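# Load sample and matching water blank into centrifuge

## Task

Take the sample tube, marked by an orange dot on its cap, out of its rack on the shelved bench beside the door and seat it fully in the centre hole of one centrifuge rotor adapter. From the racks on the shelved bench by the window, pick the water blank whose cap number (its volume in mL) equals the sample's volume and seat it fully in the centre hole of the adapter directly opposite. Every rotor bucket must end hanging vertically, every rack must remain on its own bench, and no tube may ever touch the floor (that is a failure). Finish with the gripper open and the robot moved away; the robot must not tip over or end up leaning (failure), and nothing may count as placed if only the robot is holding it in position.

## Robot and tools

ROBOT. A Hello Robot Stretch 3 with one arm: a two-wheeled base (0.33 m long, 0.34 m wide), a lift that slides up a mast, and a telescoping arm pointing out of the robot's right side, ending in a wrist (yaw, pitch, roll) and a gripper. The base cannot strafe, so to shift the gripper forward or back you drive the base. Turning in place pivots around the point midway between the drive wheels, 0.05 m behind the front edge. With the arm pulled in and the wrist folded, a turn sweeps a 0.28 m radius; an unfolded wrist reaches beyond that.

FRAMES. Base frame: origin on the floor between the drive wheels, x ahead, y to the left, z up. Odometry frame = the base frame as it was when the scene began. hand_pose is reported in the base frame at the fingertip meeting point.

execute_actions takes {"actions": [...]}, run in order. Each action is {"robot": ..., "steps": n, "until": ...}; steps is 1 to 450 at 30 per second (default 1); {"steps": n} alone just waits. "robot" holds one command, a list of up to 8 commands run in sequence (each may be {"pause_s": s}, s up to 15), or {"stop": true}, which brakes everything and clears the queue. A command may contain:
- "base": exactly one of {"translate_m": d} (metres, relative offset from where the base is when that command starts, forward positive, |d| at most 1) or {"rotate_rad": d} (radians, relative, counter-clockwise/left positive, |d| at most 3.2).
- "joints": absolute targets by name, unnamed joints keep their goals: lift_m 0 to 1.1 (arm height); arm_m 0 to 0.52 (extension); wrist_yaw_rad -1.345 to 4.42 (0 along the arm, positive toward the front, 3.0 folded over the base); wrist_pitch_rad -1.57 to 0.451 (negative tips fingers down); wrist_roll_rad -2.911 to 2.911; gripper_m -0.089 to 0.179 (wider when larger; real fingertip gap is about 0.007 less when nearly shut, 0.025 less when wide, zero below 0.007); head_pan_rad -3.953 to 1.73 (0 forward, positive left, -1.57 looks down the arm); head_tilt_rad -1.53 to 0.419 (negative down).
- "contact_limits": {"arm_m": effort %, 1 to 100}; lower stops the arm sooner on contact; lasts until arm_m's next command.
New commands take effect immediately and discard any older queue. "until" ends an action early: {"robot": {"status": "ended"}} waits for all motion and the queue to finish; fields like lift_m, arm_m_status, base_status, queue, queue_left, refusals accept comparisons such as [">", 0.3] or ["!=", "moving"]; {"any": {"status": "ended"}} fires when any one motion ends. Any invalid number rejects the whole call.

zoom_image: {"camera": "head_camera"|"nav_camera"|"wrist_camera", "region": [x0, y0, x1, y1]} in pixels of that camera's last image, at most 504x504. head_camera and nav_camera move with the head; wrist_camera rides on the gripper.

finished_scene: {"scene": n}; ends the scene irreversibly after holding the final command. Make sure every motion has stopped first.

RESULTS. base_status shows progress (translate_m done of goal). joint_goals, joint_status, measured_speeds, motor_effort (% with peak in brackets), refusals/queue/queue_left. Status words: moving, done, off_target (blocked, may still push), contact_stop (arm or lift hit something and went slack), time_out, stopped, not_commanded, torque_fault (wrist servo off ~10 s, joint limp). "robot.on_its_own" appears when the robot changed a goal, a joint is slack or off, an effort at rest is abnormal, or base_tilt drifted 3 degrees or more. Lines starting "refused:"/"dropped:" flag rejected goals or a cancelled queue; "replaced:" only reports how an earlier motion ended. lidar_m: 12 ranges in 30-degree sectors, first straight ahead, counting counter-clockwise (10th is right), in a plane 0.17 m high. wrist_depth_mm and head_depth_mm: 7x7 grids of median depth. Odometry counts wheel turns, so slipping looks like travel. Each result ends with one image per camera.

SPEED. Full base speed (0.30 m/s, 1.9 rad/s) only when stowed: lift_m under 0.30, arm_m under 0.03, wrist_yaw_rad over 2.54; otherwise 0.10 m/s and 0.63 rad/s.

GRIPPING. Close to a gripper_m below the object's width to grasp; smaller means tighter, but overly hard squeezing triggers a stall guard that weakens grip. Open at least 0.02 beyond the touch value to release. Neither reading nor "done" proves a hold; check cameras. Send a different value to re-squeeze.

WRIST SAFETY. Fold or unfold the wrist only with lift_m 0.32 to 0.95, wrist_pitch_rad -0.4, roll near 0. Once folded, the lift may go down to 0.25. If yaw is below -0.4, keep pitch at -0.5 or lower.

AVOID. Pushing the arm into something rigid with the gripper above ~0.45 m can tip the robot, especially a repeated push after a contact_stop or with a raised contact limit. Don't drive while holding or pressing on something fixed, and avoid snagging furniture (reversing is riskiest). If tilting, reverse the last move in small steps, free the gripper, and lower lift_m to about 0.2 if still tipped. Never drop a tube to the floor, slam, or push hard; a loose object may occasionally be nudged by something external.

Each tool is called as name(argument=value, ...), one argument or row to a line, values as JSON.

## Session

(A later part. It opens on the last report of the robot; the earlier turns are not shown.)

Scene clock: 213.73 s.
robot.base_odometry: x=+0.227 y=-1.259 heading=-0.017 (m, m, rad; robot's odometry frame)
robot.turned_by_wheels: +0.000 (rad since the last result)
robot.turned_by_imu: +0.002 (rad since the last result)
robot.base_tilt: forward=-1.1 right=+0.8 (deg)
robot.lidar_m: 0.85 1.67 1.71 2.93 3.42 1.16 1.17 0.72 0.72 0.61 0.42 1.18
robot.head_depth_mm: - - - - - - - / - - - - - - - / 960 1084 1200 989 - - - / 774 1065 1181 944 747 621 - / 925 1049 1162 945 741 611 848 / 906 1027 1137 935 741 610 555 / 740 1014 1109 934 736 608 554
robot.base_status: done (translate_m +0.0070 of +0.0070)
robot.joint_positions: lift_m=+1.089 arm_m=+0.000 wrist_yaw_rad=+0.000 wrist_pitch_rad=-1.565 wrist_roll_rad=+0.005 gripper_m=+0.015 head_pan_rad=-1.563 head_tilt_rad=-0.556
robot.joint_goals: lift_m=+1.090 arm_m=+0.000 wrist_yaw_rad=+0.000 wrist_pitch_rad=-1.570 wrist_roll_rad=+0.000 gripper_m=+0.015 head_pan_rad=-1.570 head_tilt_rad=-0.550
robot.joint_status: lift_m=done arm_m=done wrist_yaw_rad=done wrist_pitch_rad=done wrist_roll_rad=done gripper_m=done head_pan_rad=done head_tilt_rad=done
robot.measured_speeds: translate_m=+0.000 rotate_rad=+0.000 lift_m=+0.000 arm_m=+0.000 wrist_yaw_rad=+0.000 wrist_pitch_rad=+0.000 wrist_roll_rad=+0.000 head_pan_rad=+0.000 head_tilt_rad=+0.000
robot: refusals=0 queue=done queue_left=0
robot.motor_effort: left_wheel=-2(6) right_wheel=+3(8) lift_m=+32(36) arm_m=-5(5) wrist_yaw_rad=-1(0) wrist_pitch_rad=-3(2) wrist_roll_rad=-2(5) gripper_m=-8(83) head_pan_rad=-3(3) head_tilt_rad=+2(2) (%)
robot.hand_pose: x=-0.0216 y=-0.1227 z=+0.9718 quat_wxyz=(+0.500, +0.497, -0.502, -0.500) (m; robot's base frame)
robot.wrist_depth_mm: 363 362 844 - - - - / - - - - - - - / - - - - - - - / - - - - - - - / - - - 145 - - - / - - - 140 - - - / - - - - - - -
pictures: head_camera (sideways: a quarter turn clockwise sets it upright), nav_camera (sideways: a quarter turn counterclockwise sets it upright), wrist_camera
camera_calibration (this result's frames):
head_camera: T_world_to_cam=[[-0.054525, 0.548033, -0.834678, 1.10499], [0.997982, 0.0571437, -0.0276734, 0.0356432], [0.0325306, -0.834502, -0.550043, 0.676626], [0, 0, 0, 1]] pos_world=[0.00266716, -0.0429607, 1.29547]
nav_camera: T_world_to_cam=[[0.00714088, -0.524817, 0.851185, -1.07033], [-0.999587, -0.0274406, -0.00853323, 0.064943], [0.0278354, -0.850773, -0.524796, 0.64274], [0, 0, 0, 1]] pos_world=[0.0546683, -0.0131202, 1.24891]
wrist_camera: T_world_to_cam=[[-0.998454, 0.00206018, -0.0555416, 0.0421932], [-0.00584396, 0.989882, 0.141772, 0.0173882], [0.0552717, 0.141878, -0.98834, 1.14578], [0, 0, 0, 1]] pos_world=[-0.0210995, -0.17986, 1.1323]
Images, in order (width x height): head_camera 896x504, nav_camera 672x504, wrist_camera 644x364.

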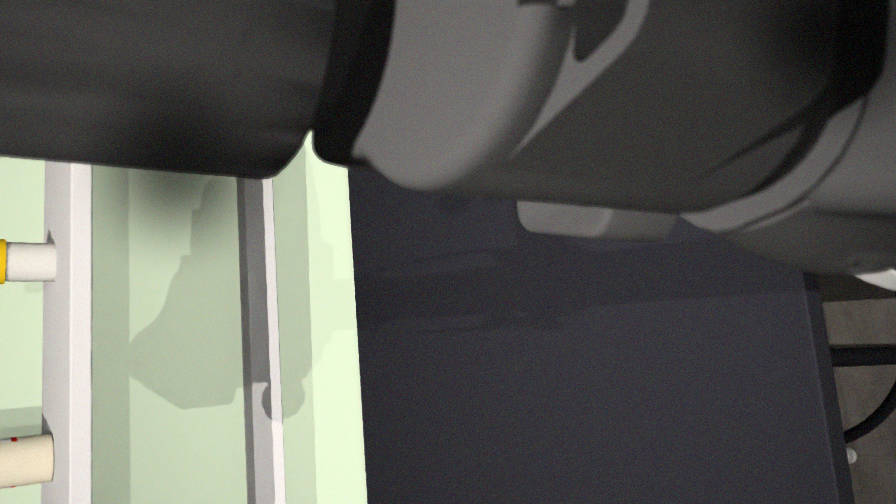

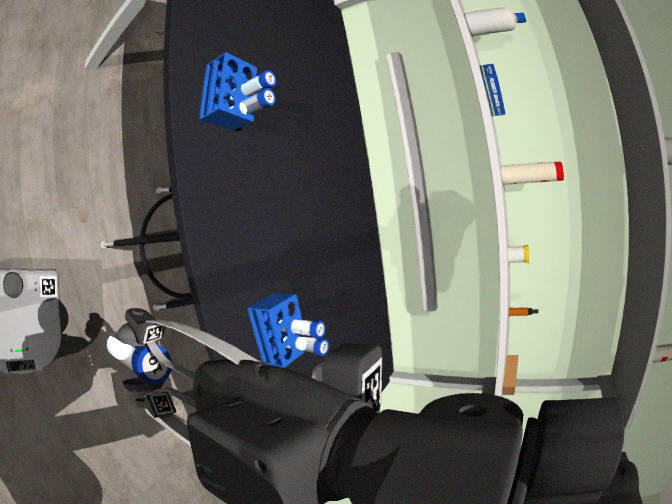

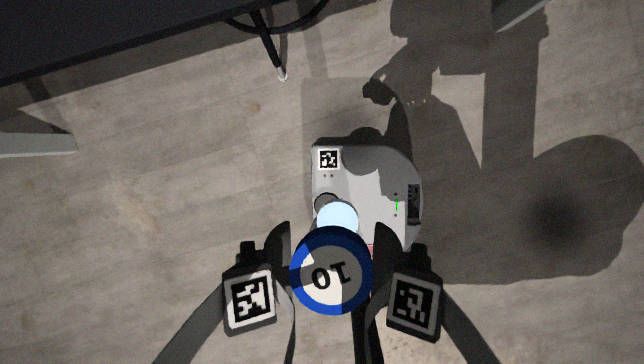

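execute_actions(
  actions=[
    {"robot":[{"base":{"rotate_rad":-0.843},"joints":{"head_tilt_rad":-0.75}},{"base":{"translate_m":-0.65}},{"base":{"translate_m":-0.617}},{"base":{"rotate_rad":-0.68}},{"base":{"translate_m":0.48}},{"joints":{"arm_m":0.42}}],"steps":450,"until":{"robot":{"status":"ended"}}},
    {"steps":450,"until":{"robot":{"status":"ended"}}},
    {"steps":200,"until":{"robot":{"status":"ended"}}},
  ],
)

Scene clock: 248.27 s.
robot.base_odometry: x=-0.585 y=-0.779 heading=-1.540 (m, m, rad; robot's odometry frame)
robot.turned_by_wheels: -1.523 (rad since the last result)
robot.turned_by_imu: -1.528 (rad since the last result)
robot.base_tilt: forward=-1.2 right=+0.8 (deg)
robot.lidar_m: 1.02 1.02 1.30 2.29 2.15 2.55 2.21 0.60 0.36 0.32 0.32 1.21
robot.head_depth_mm: 827 954 929 757 614 731 1066 / 821 942 919 760 605 699 1007 / - 935 870 751 600 677 952 / 794 906 895 679 588 676 901 / 785 917 1025 994 864 761 860 / 882 998 1147 1290 1470 1278 1153 / 871 986 1127 1334 1495 1334 1175
robot.base_status: done (translate_m +0.4800 of +0.4800)
robot.joint_positions: lift_m=+1.089 arm_m=+0.420 wrist_yaw_rad=+0.000 wrist_pitch_rad=-1.565 wrist_roll_rad=+0.005 gripper_m=+0.015 head_pan_rad=-1.563 head_tilt_rad=-0.741
robot.joint_goals: lift_m=+1.090 arm_m=+0.420 wrist_yaw_rad=+0.000 wrist_pitch_rad=-1.570 wrist_roll_rad=+0.000 gripper_m=+0.015 head_pan_rad=-1.570 head_tilt_rad=-0.750
robot.joint_status: lift_m=done arm_m=done wrist_yaw_rad=done wrist_pitch_rad=done wrist_roll_rad=done gripper_m=done head_pan_rad=done head_tilt_rad=done
robot.measured_speeds: translate_m=+0.000 rotate_rad=+0.000 lift_m=+0.000 arm_m=+0.000 wrist_yaw_rad=+0.000 wrist_pitch_rad=+0.000 wrist_roll_rad=+0.000 head_pan_rad=+0.000 head_tilt_rad=+0.000
robot: refusals=0 queue=done queue_left=0
robot.motor_effort: left_wheel=+2(9) right_wheel=-2(7) lift_m=+32(32) arm_m=+3(5) wrist_yaw_rad=+0(0) wrist_pitch_rad=-2(3) wrist_roll_rad=-2(2) gripper_m=-8(8) head_pan_rad=-4(4) head_tilt_rad=-3(13) (%)
robot.hand_pose: x=-0.0216 y=-0.5420 z=+0.9718 quat_wxyz=(+0.500, +0.497, -0.502, -0.500) (m; robot's base frame)
robot.wrist_depth_mm: 867 896 316 365 361 357 347 / - - 321 372 369 363 362 / - - 323 438 374 367 365 / - - 330 410 382 367 369 / - - 602 225 425 409 354 / - - - 140 - 330 325 / - - - 343 342 - -
pictures: head_camera (sideways: a quarter turn clockwise sets it upright), nav_camera (sideways: a quarter turn counterclockwise sets it upright), wrist_camera
camera_calibration (this result's frames):
head_camera: T_world_to_cam=[[-0.0556009, 0.691784, -0.719961, 0.955459], [0.997951, 0.0613783, -0.0180933, 0.0231656], [0.0316733, -0.719491, -0.693779, 0.86361], [0, 0, 0, 1]] pos_world=[0.00265288, -0.0410335, 1.28747]
nav_camera: T_world_to_cam=[[0.00824229, -0.671994, 0.74051, -0.926061], [-0.999601, -0.02554, -0.0120508, 0.0695201], [0.0270108, -0.740116, -0.671937, 0.834162], [0, 0, 0, 1]] pos_world=[0.0545939, -0.00315536, 1.2471]
wrist_camera: T_world_to_cam=[[-0.998453, 0.00241965, -0.0555417, 0.0432599], [-0.00548773, 0.989884, 0.141775, 0.432433], [0.0553228, 0.14186, -0.98834, 1.20526], [0, 0, 0, 1]] pos_world=[-0.0211121, -0.599141, 1.1323]
Images, in order (width x height): head_camera 896x504, nav_camera 672x504, wrist_camera 644x364.

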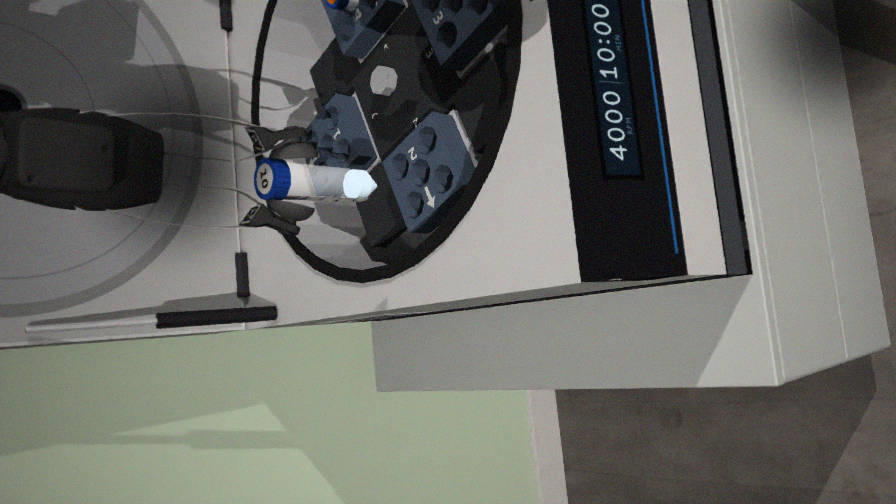

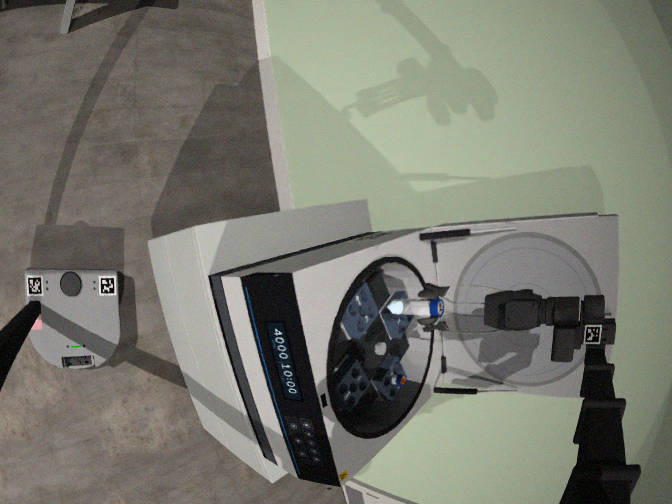

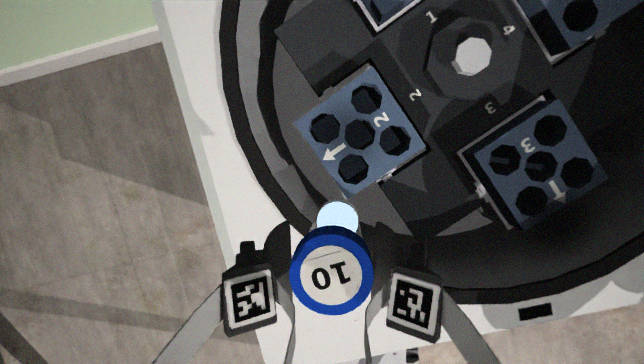

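execute_actions(
  actions=[
    {"robot":{"base":{"translate_m":-0.025},"joints":{"arm_m":0.486}},"steps":300,"until":{"robot":{"status":"ended"}}},
    {"robot":{"joints":{"lift_m":1.01,"head_pan_rad":-1.4}},"steps":300,"until":{"robot":{"status":"ended"}}},
  ],
)

Scene clock: 256.13 s.
robot.base_odometry: x=-0.586 y=-0.754 heading=-1.540 (m, m, rad; robot's odometry frame)
robot.turned_by_wheels: +0.000 (rad since the last result)
robot.turned_by_imu: +0.001 (rad since the last result)
robot.base_tilt: forward=-1.2 right=+0.6 (deg)
robot.lidar_m: 1.04 1.31 1.79 2.15 2.15 2.55 2.18 0.61 0.37 0.32 0.32 1.22
robot.head_depth_mm: - 939 926 762 593 647 896 / 786 898 905 734 589 648 894 / 787 901 877 685 587 651 902 / 872 979 1134 994 844 736 903 / 899 1024 1186 1132 898 762 959 / 901 1028 1191 1404 1544 1332 1167 / 900 1025 1187 1411 1542 1330 1177
robot.base_status: done (translate_m -0.0250 of -0.0250)
robot.joint_positions: lift_m=+1.011 arm_m=+0.486 wrist_yaw_rad=+0.000 wrist_pitch_rad=-1.565 wrist_roll_rad=+0.005 gripper_m=+0.015 head_pan_rad=-1.407 head_tilt_rad=-0.741
robot.joint_goals: lift_m=+1.010 arm_m=+0.486 wrist_yaw_rad=+0.000 wrist_pitch_rad=-1.570 wrist_roll_rad=+0.000 gripper_m=+0.015 head_pan_rad=-1.400 head_tilt_rad=-0.750
robot.joint_status: lift_m=done arm_m=done wrist_yaw_rad=done wrist_pitch_rad=done wrist_roll_rad=done gripper_m=done head_pan_rad=done head_tilt_rad=done
robot.measured_speeds: translate_m=+0.000 rotate_rad=+0.000 lift_m=+0.000 arm_m=+0.000 wrist_yaw_rad=+0.000 wrist_pitch_rad=+0.000 wrist_roll_rad=+0.000 head_pan_rad=+0.000 head_tilt_rad=+0.000
robot: refusals=0 queue=done queue_left=0
robot.motor_effort: left_wheel=+2(3) right_wheel=-2(8) lift_m=+11(31) arm_m=+5(3) wrist_yaw_rad=+0(1) wrist_pitch_rad=-2(2) wrist_roll_rad=-2(2) gripper_m=-8(8) head_pan_rad=+2(16) head_tilt_rad=-3(3) (%)
robot.hand_pose: x=-0.0216 y=-0.6080 z=+0.8929 quat_wxyz=(+0.500, +0.497, -0.502, -0.500) (m; robot's base frame)
robot.wrist_depth_mm: 717 238 311 293 276 285 259 / 989 242 300 297 293 289 270 / - 248 328 303 295 278 291 / - 250 319 281 302 299 296 / - 258 284 226 310 290 290 / - - 259 140 - 310 286 / - - 264 304 338 335 300
pictures: head_camera (sideways: a quarter turn clockwise sets it upright), nav_camera (sideways: a quarter turn counterclockwise sets it upright), wrist_camera
camera_calibration (this result's frames):
head_camera: T_world_to_cam=[[-0.162516, 0.674719, -0.719961, 0.956111], [0.976261, 0.215841, -0.0180933, 0.0232979], [0.143189, -0.70581, -0.693779, 0.86293], [0, 0, 0, 1]] pos_world=[0.00907669, -0.0410703, 1.28747]
nav_camera: T_world_to_cam=[[0.112656, -0.662535, 0.74051, -0.926698], [-0.983465, -0.180696, -0.0120508, 0.0694216], [0.141791, -0.726909, -0.671937, 0.833462], [0, 0, 0, 1]] pos_world=[0.0544945, 0.00442521, 1.2471]
wrist_camera: T_world_to_cam=[[-0.998453, 0.0024192, -0.0555417, 0.0390386], [-0.00548817, 0.989884, 0.141775, 0.508947], [0.0553228, 0.14186, -0.98834, 1.13667], [0, 0, 0, 1]] pos_world=[-0.0211121, -0.665141, 1.05342]
Images, in order (width x height): head_camera 896x504, nav_camera 672x504, wrist_camera 644x364.

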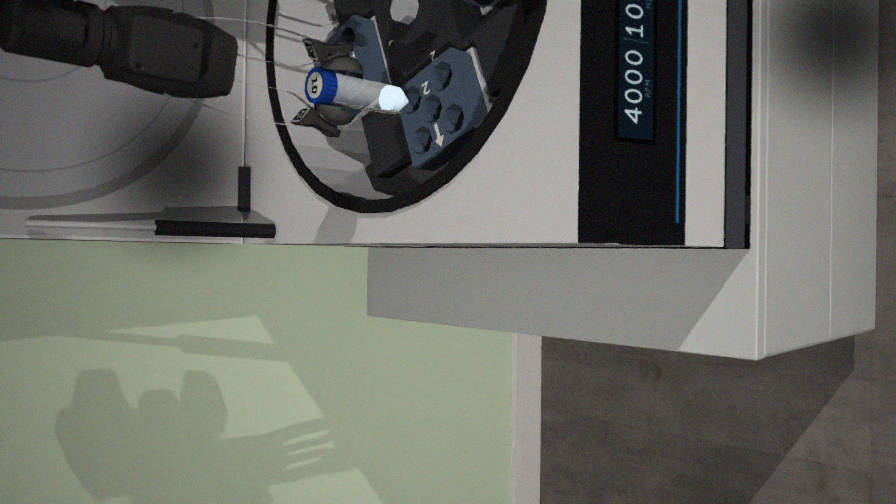

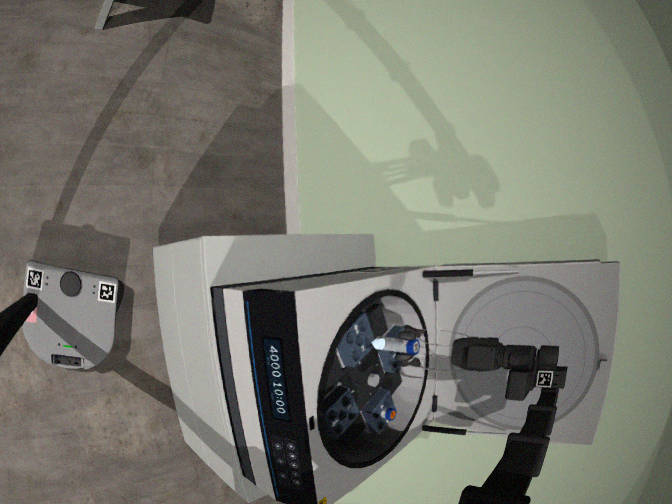

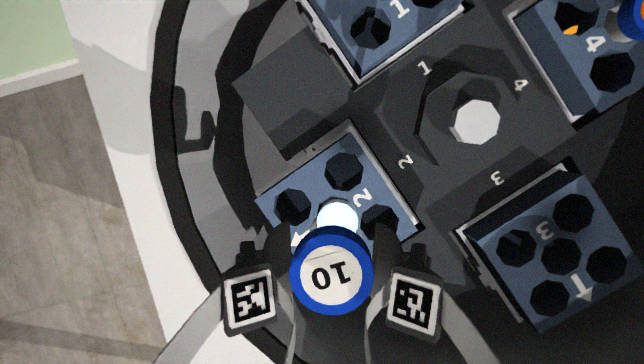

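execute_actions(
  actions=[
    {"robot":{"joints":{"lift_m":0.95}},"steps":200,"until":{"robot":{"status":"ended"}}},
  ],
)

zoom_image(
  camera="head_camera",
  region=[200,0,650,300],
)

Scene clock: 265.20 s.
robot.base_odometry: x=-0.586 y=-0.754 heading=-1.540 (m, m, rad; robot's odometry frame)
robot.turned_by_wheels: +0.000 (rad since the last result)
robot.turned_by_imu: +0.001 (rad since the last result)
robot.base_tilt: forward=-1.3 right=+0.8 (deg)
robot.lidar_m: 1.04 1.32 1.79 2.15 2.15 2.54 2.18 0.61 0.37 0.32 0.32 1.22
robot.head_depth_mm: 743 915 922 759 592 648 893 / 786 884 905 737 590 649 895 / 786 903 877 682 589 649 897 / 872 988 1135 993 843 734 901 / 899 1029 1187 1137 899 759 962 / 902 1028 1189 1408 1537 1332 1179 / 901 1028 1185 1414 1529 1332 1169
robot.base_status: done (translate_m -0.0250 of -0.0250)
robot.joint_positions: lift_m=+0.951 arm_m=+0.486 wrist_yaw_rad=+0.000 wrist_pitch_rad=-1.566 wrist_roll_rad=+0.005 gripper_m=+0.015 head_pan_rad=-1.407 head_tilt_rad=-0.741
robot.joint_goals: lift_m=+0.950 arm_m=+0.486 wrist_yaw_rad=+0.000 wrist_pitch_rad=-1.570 wrist_roll_rad=+0.000 gripper_m=+0.015 head_pan_rad=-1.400 head_tilt_rad=-0.750
robot.joint_status: lift_m=done arm_m=done wrist_yaw_rad=done wrist_pitch_rad=done wrist_roll_rad=done gripper_m=done head_pan_rad=done head_tilt_rad=done
robot.measured_speeds: translate_m=+0.000 rotate_rad=+0.000 lift_m=+0.000 arm_m=+0.000 wrist_yaw_rad=+0.000 wrist_pitch_rad=+0.000 wrist_roll_rad=+0.000 head_pan_rad=+0.000 head_tilt_rad=+0.000
robot: refusals=0 queue=done queue_left=0
robot.motor_effort: left_wheel=+2(2) right_wheel=-2(2) lift_m=+12(10) arm_m=+4(3) wrist_yaw_rad=+0(0) wrist_pitch_rad=-2(2) wrist_roll_rad=-2(2) gripper_m=-8(8) head_pan_rad=+3(3) head_tilt_rad=-3(3) (%)
robot.hand_pose: x=-0.0216 y=-0.6078 z=+0.8329 quat_wxyz=(+0.500, +0.498, -0.502, -0.500) (m; robot's base frame)
robot.wrist_depth_mm: 181 191 280 235 232 230 222 / 184 198 242 239 236 215 231 / 189 200 298 242 240 218 235 / 193 196 306 231 244 242 238 / - 194 257 221 246 247 219 / - 198 229 140 - 252 226 / - 202 218 291 262 256 227
pictures: head_camera (sideways: a quarter turn clockwise sets it upright), nav_camera (sideways: a quarter turn counterclockwise sets it upright), wrist_camera
camera_calibration (this result's frames):
head_camera: T_world_to_cam=[[-0.162536, 0.674714, -0.719961, 0.956111], [0.976254, 0.21587, -0.0180933, 0.0232979], [0.14321, -0.705806, -0.693779, 0.86293], [0, 0, 0, 1]] pos_world=[0.0090779, -0.0410702, 1.28747]
nav_camera: T_world_to_cam=[[0.112676, -0.662532, 0.74051, -0.926698], [-0.98346, -0.180725, -0.0120508, 0.0694216], [0.141813, -0.726904, -0.671937, 0.833462], [0, 0, 0, 1]] pos_world=[0.0544944, 0.00442663, 1.2471]
wrist_camera: T_world_to_cam=[[-0.998453, 0.00246652, -0.0555397, 0.0357336], [-0.00548945, 0.989759, 0.142641, 0.516432], [0.0553227, 0.142725, -0.988215, 1.07777], [0, 0, 0, 1]] pos_world=[-0.0211121, -0.665057, 0.993391]
Images, in order (width x height): head_camera 896x504, nav_camera 672x504, wrist_camera 644x364.

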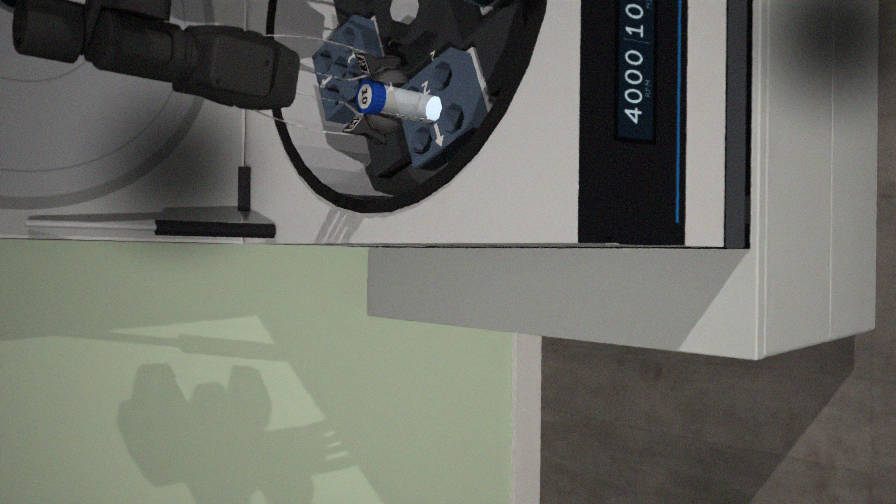

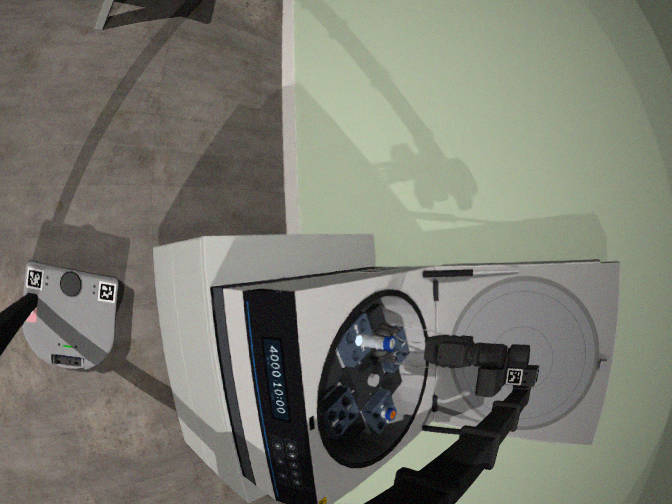

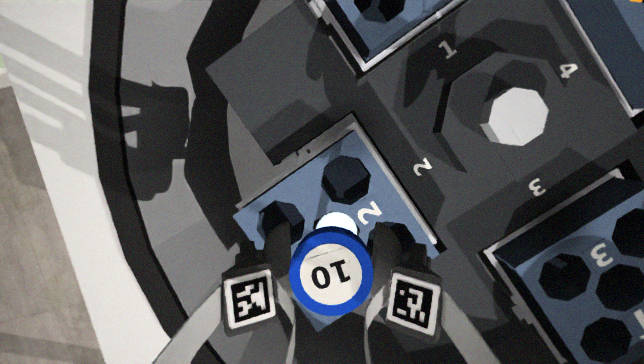

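Region (200, 0, 650, 300) of head_camera's 896x504 image, scaled by 1.120, with more detail than that image has.

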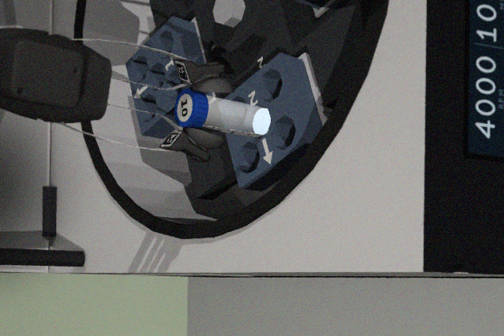

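execute_actions(
  actions=[
    {"robot":{"joints":{"lift_m":0.925}},"steps":200,"until":{"robot":{"status":"ended"}}},
  ],
)

zoom_image(
  camera="head_camera",
  region=[250,0,550,200],
)

Scene clock: 273.00 s.
robot.base_odometry: x=-0.586 y=-0.754 heading=-1.540 (m, m, rad; robot's odometry frame)
robot.turned_by_wheels: +0.000 (rad since the last result)
robot.turned_by_imu: +0.001 (rad since the last result)
robot.base_tilt: forward=-1.2 right=+0.8 (deg)
robot.lidar_m: 1.04 1.32 1.79 2.15 2.15 2.55 2.19 0.61 0.37 0.32 0.32 1.22
robot.head_depth_mm: 758 - 914 756 590 647 894 / 784 878 899 736 590 650 894 / 785 903 878 681 588 648 898 / 870 982 1133 996 843 733 901 / 899 1029 1186 1136 903 760 957 / 900 1023 1186 1403 1546 1333 1167 / 906 1026 1188 1400 1530 1328 1176
robot.base_status: done (translate_m -0.0250 of -0.0250)
robot.joint_positions: lift_m=+0.926 arm_m=+0.486 wrist_yaw_rad=+0.000 wrist_pitch_rad=-1.572 wrist_roll_rad=+0.005 gripper_m=+0.015 head_pan_rad=-1.407 head_tilt_rad=-0.741
robot.joint_goals: lift_m=+0.925 arm_m=+0.486 wrist_yaw_rad=+0.000 wrist_pitch_rad=-1.570 wrist_roll_rad=+0.000 gripper_m=+0.015 head_pan_rad=-1.400 head_tilt_rad=-0.750
robot.joint_status: lift_m=done arm_m=done wrist_yaw_rad=done wrist_pitch_rad=done wrist_roll_rad=done gripper_m=done head_pan_rad=done head_tilt_rad=done
robot.measured_speeds: translate_m=+0.000 rotate_rad=+0.000 lift_m=+0.000 arm_m=+0.000 wrist_yaw_rad=+0.000 wrist_pitch_rad=+0.000 wrist_roll_rad=+0.000 head_pan_rad=+0.000 head_tilt_rad=+0.000
robot: refusals=0 queue=done queue_left=0
robot.motor_effort: left_wheel=+2(2) right_wheel=-2(2) lift_m=+11(13) arm_m=+4(3) wrist_yaw_rad=+0(0) wrist_pitch_rad=+0(2) wrist_roll_rad=-2(2) gripper_m=-8(8) head_pan_rad=+3(2) head_tilt_rad=-3(3) (%)
robot.hand_pose: x=-0.0216 y=-0.6063 z=+0.8081 quat_wxyz=(+0.499, +0.499, -0.501, -0.502) (m; robot's base frame)
robot.wrist_depth_mm: 153 192 214 211 208 206 203 / 157 199 217 215 212 190 205 / 159 200 295 219 216 194 208 / 165 195 284 199 219 218 215 / 169 184 247 197 212 222 201 / 174 172 226 140 - 228 199 / - 174 217 274 235 231 202
pictures: head_camera (sideways: a quarter turn clockwise sets it upright), nav_camera (sideways: a quarter turn counterclockwise sets it upright), wrist_camera
camera_calibration (this result's frames):
head_camera: T_world_to_cam=[[-0.162538, 0.674713, -0.719961, 0.956111], [0.976254, 0.215872, -0.0180933, 0.0232979], [0.143212, -0.705805, -0.693779, 0.86293], [0, 0, 0, 1]] pos_world=[0.009078, -0.0410702, 1.28747]
nav_camera: T_world_to_cam=[[0.112677, -0.662532, 0.74051, -0.926698], [-0.983459, -0.180727, -0.0120508, 0.0694216], [0.141814, -0.726904, -0.671937, 0.833462], [0, 0, 0, 1]] pos_world=[0.0544944, 0.00442675, 1.2471]
wrist_camera: T_world_to_cam=[[-0.998453, 0.00279283, -0.0555255, 0.0345363], [-0.00548322, 0.988921, 0.14834, 0.513403], [0.0553246, 0.148415, -0.987376, 1.05577], [0, 0, 0, 1]] pos_world=[-0.0211122, -0.664504, 0.968204]
Images, in order (width x height): head_camera 896x504, nav_camera 672x504, wrist_camera 644x364.

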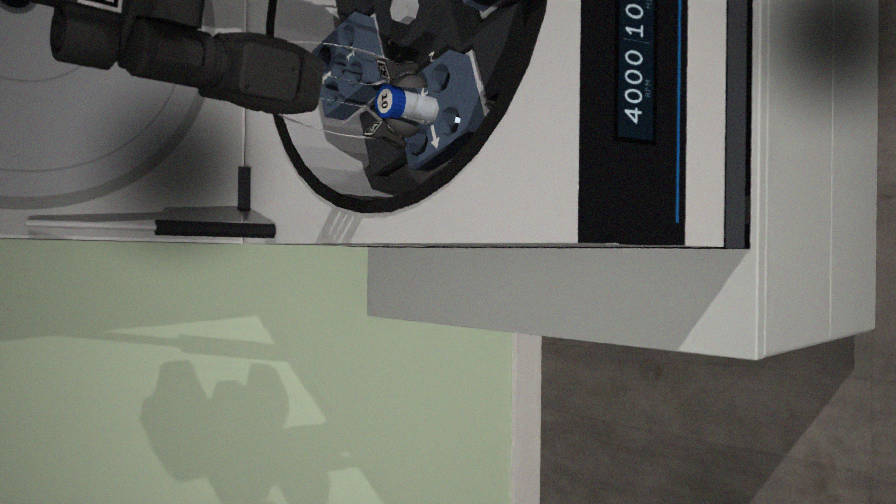

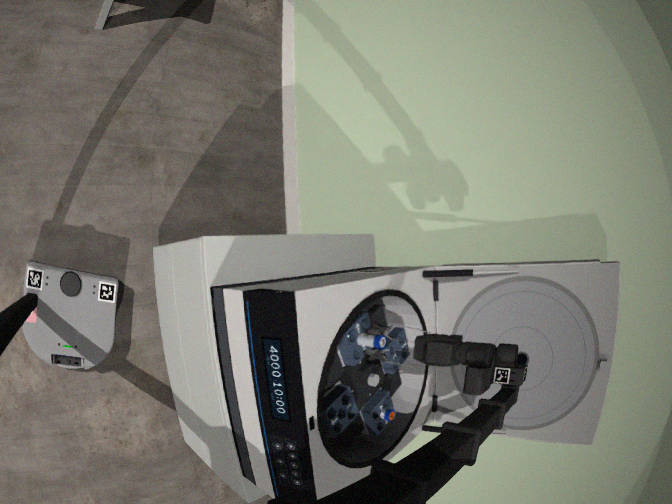

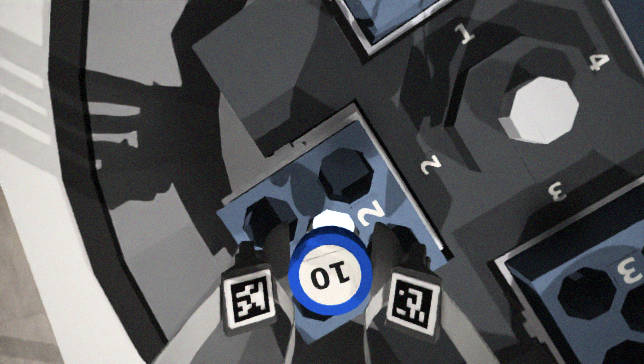

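Region (250, 0, 550, 200) of head_camera's 896x504 image, scaled by 1.680, with more detail than that image has.

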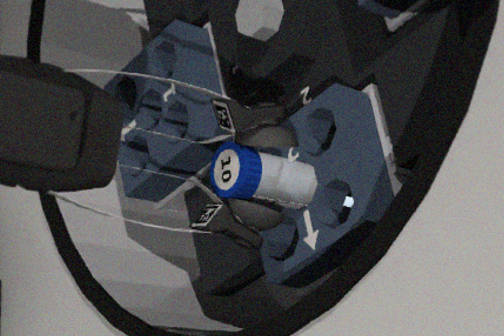

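Entered the centre hole.

execute_actions(
  actions=[
    {"robot":[{"joints":{"lift_m":0.912}},{"joints":{"gripper_m":0.07}},{"pause_s":0.5},{"joints":{"lift_m":0.98}},{"joints":{"gripper_m":0.0}},{"joints":{"lift_m":0.88}}],"steps":450,"until":{"robot":{"queue":["!=","running"]}}},
    {"steps":5},
    {"robot":{"joints":{"lift_m":1.09,"head_pan_rad":-1.57}},"steps":300,"until":{"robot":{"status":"ended"}}},
  ],
)

Scene clock: 285.20 s.
robot.base_odometry: x=-0.586 y=-0.754 heading=-1.540 (m, m, rad; robot's odometry frame)
robot.turned_by_wheels: +0.000 (rad since the last result)
robot.turned_by_imu: +0.017 (rad since the last result)
robot.base_tilt: forward=-1.1 right=+0.7 (deg)
robot.lidar_m: 1.04 1.63 1.80 2.16 2.15 2.56 2.19 0.60 0.36 0.32 0.32 1.23
robot.head_depth_mm: 828 954 925 749 615 733 1065 / 820 939 941 761 606 708 1010 / - 906 893 730 600 684 964 / 797 911 894 680 596 663 918 / 787 900 892 991 860 750 878 / 883 1008 1161 1099 919 789 1132 / 876 993 1138 1343 1508 1332 1170
robot.base_status: done (translate_m -0.0250 of -0.0250)
robot.joint_positions: lift_m=+1.089 arm_m=+0.486 wrist_yaw_rad=-0.002 wrist_pitch_rad=-1.564 wrist_roll_rad=+0.005 gripper_m=+0.000 head_pan_rad=-1.563 head_tilt_rad=-0.742
robot.joint_goals: lift_m=+1.090 arm_m=+0.486 wrist_yaw_rad=+0.000 wrist_pitch_rad=-1.570 wrist_roll_rad=+0.000 gripper_m=+0.000 head_pan_rad=-1.570 head_tilt_rad=-0.750
robot.joint_status: lift_m=done arm_m=done wrist_yaw_rad=done wrist_pitch_rad=done wrist_roll_rad=done gripper_m=done head_pan_rad=done head_tilt_rad=done
robot.measured_speeds: translate_m=+0.000 rotate_rad=+0.000 lift_m=+0.000 arm_m=+0.000 wrist_yaw_rad=+0.000 wrist_pitch_rad=+0.000 wrist_roll_rad=+0.000 head_pan_rad=+0.000 head_tilt_rad=+0.000
robot: refusals=0 queue=done queue_left=0
robot.motor_effort: left_wheel=+0(10) right_wheel=+0(28) lift_m=+32(34) arm_m=+1(4) wrist_yaw_rad=+2(3) wrist_pitch_rad=-2(10) wrist_roll_rad=-2(2) gripper_m=-2(80) head_pan_rad=-4(17) head_tilt_rad=-3(2) (%)
robot.hand_pose: x=-0.0216 y=-0.6084 z=+0.9718 quat_wxyz=(+0.500, +0.497, -0.503, -0.500) (m; robot's base frame)
robot.wrist_depth_mm: 767 733 312 370 357 359 330 / - - 320 374 366 363 362 / - - 328 381 366 370 368 / - - 332 389 379 375 380 / - - 337 395 388 359 371 / - - 338 - 396 415 358 / - - - 344 343 351 330
pictures: head_camera (sideways: a quarter turn clockwise sets it upright), nav_camera (sideways: a quarter turn counterclockwise sets it upright), wrist_camera
replaced: robot.lift_m: its motion had ended contact_stop
camera_calibration (this result's frames):
head_camera: T_world_to_cam=[[-0.0558782, 0.692334, -0.719411, 0.954744], [0.997926, 0.0617862, -0.0180504, 0.02311], [0.0319527, -0.718927, -0.69435, 0.864351], [0, 0, 0, 1]] pos_world=[0.00266897, -0.0410233, 1.28743]
nav_camera: T_world_to_cam=[[0.00851191, -0.672579, 0.739977, -0.925367], [-0.999591, -0.0259247, -0.0120652, 0.0695387], [0.0272984, -0.739571, -0.672524, 0.834925], [0, 0, 0, 1]] pos_world=[0.0545948, -0.00309273, 1.2471]
wrist_camera: T_world_to_cam=[[-0.998448, 0.00404445, -0.0555439, 0.0444484], [-0.00382053, 0.990035, 0.140767, 0.499316], [0.0555597, 0.140761, -0.988483, 1.21414], [0, 0, 0, 1]] pos_world=[-0.0211703, -0.665424, 1.13234]
Images, in order (width x height): head_camera 896x504, nav_camera 672x504, wrist_camera 644x364.

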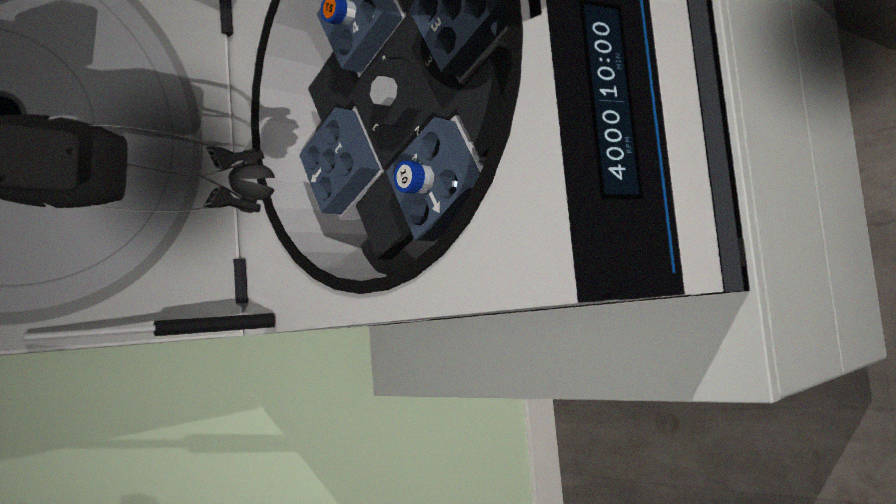

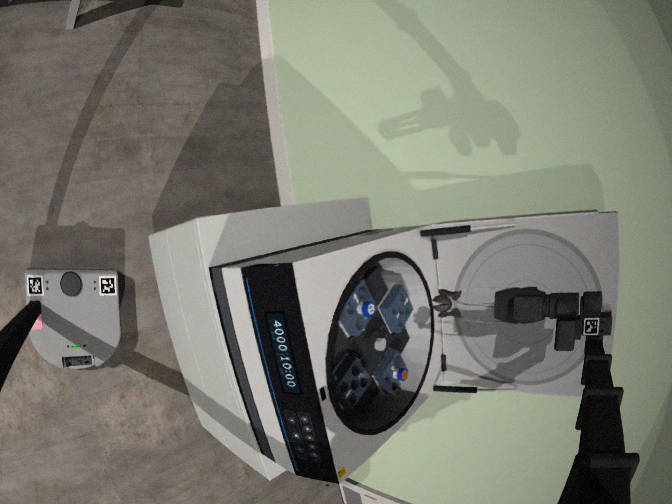

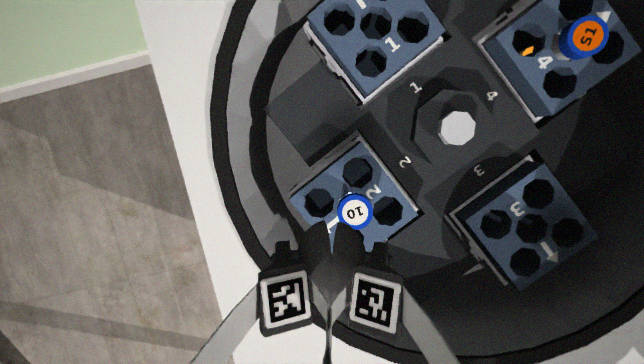

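zoom_image(
  camera="head_camera",
  region=[280,0,520,260],
)

zoom_image(
  camera="wrist_camera",
  region=[270,0,644,280],
)

Region (280, 0, 520, 260) of head_camera's 896x504 image, scaled by 1.938, with more detail than that image has; it fills the left 465 columns of this view, and the rest is white.

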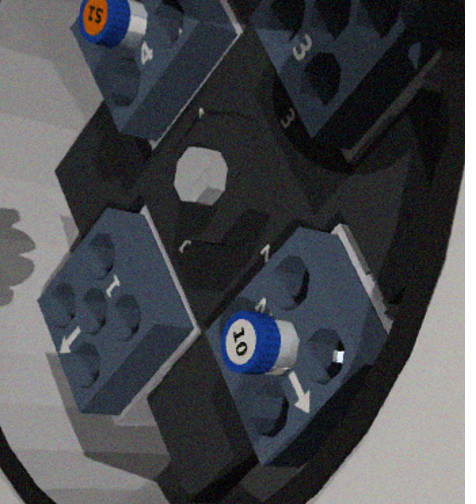

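Region (270, 0, 644, 280) of wrist_camera's 644x364 image, scaled by 1.348; it fills the top 377 rows of this view, and the rest is white.

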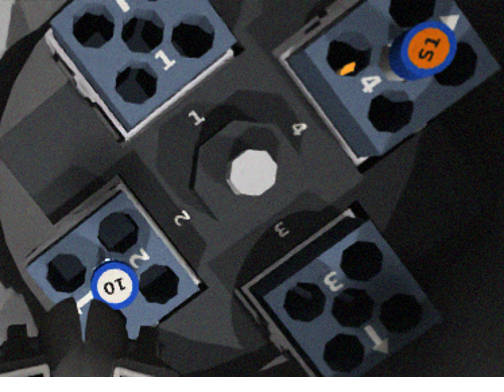

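execute_actions(
  actions=[
    {"robot":{"base":{"translate_m":-0.018},"joints":{"lift_m":1.0}},"steps":300,"until":{"robot":{"status":"ended"}}},
  ],
)

Scene clock: 294.30 s.
robot.base_odometry: x=-0.586 y=-0.736 heading=-1.540 (m, m, rad; robot's odometry frame)
robot.turned_by_wheels: +0.000 (rad since the last result)
robot.turned_by_imu: +0.001 (rad since the last result)
robot.base_tilt: forward=-1.3 right=+0.7 (deg)
robot.lidar_m: 1.06 1.33 1.79 2.15 2.14 2.56 2.17 0.60 0.37 0.33 0.33 1.24
robot.head_depth_mm: 848 959 915 750 618 744 1084 / 855 948 943 769 611 718 1026 / 798 - 898 736 601 692 976 / 801 915 900 681 598 671 934 / 789 887 859 718 614 734 890 / 888 1012 1169 1105 900 774 1114 / 880 993 1142 1341 1492 1325 1168
robot.base_status: done (translate_m -0.0180 of -0.0180)
robot.joint_positions: lift_m=+1.001 arm_m=+0.486 wrist_yaw_rad=-0.002 wrist_pitch_rad=-1.564 wrist_roll_rad=+0.005 gripper_m=+0.000 head_pan_rad=-1.563 head_tilt_rad=-0.742
robot.joint_goals: lift_m=+1.000 arm_m=+0.486 wrist_yaw_rad=+0.000 wrist_pitch_rad=-1.570 wrist_roll_rad=+0.000 gripper_m=+0.000 head_pan_rad=-1.570 head_tilt_rad=-0.750
robot.joint_status: lift_m=done arm_m=done wrist_yaw_rad=done wrist_pitch_rad=done wrist_roll_rad=done gripper_m=done head_pan_rad=done head_tilt_rad=done
robot.measured_speeds: translate_m=+0.000 rotate_rad=+0.000 lift_m=+0.000 arm_m=+0.000 wrist_yaw_rad=+0.000 wrist_pitch_rad=+0.000 wrist_roll_rad=+0.000 head_pan_rad=+0.000 head_tilt_rad=+0.000
robot: refusals=0 queue=done queue_left=0
robot.motor_effort: left_wheel=+1(4) right_wheel=+0(5) lift_m=+12(29) arm_m=+1(2) wrist_yaw_rad=+2(2) wrist_pitch_rad=-3(3) wrist_roll_rad=-2(2) gripper_m=-2(2) head_pan_rad=-3(3) head_tilt_rad=-3(2) (%)
robot.hand_pose: x=-0.0216 y=-0.6084 z=+0.8829 quat_wxyz=(+0.500, +0.497, -0.503, -0.500) (m; robot's base frame)
robot.wrist_depth_mm: 449 229 321 278 278 277 251 / 929 233 298 289 283 279 259 / - 238 311 291 286 268 282 / - 240 351 273 293 290 287 / - 245 300 274 297 286 269 / - 250 252 - 304 302 275 / - - 253 311 336 339 292
pictures: head_camera (sideways: a quarter turn clockwise sets it upright), nav_camera (sideways: a quarter turn counterclockwise sets it upright), wrist_camera
camera_calibration (this result's frames):
head_camera: T_world_to_cam=[[-0.055878, 0.692334, -0.719411, 0.954744], [0.997926, 0.0617859, -0.0180505, 0.02311], [0.0319525, -0.718928, -0.69435, 0.864351], [0, 0, 0, 1]] pos_world=[0.00266896, -0.0410233, 1.28743]
nav_camera: T_world_to_cam=[[0.00851175, -0.672579, 0.739977, -0.925367], [-0.999591, -0.0259244, -0.0120652, 0.0695387], [0.0272982, -0.739571, -0.672524, 0.834925], [0, 0, 0, 1]] pos_world=[0.0545948, -0.00309275, 1.2471]
wrist_camera: T_world_to_cam=[[-0.998448, 0.00404954, -0.0555437, 0.0395149], [-0.00382017, 0.990023, 0.140851, 0.511724], [0.05556, 0.140844, -0.988472, 1.12633], [0, 0, 0, 1]] pos_world=[-0.0211703, -0.665416, 1.04346]
Images, in order (width x height): head_camera 896x504, nav_camera 672x504, wrist_camera 644x364.

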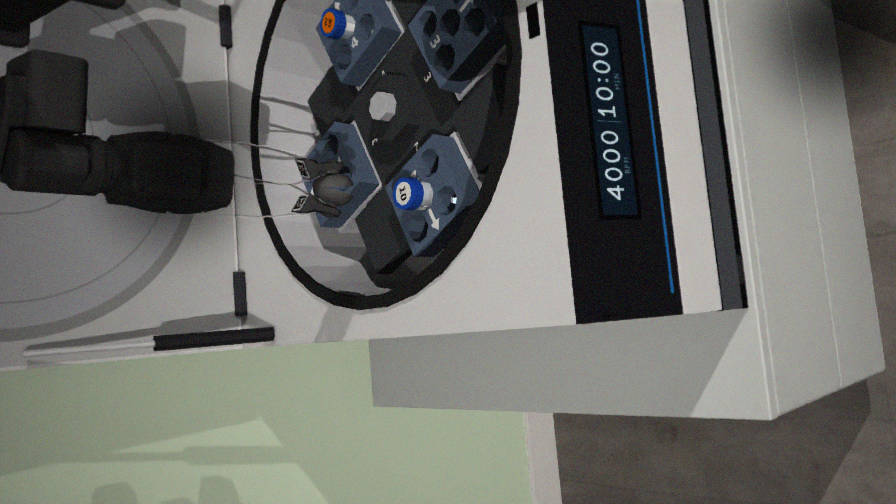

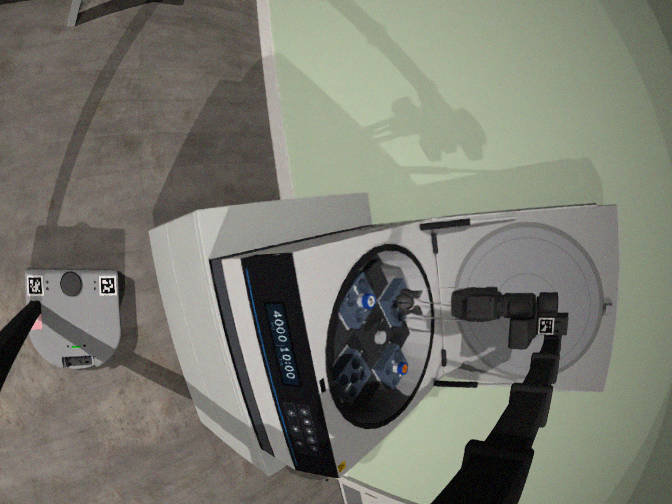

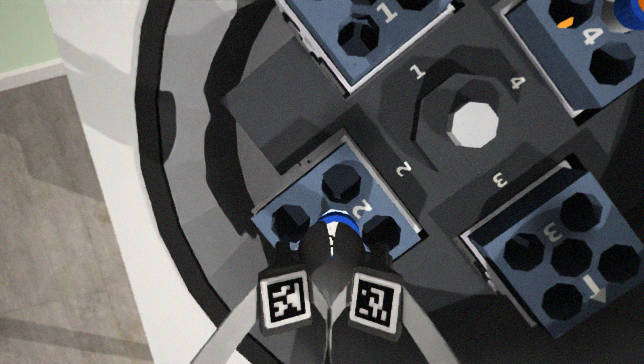

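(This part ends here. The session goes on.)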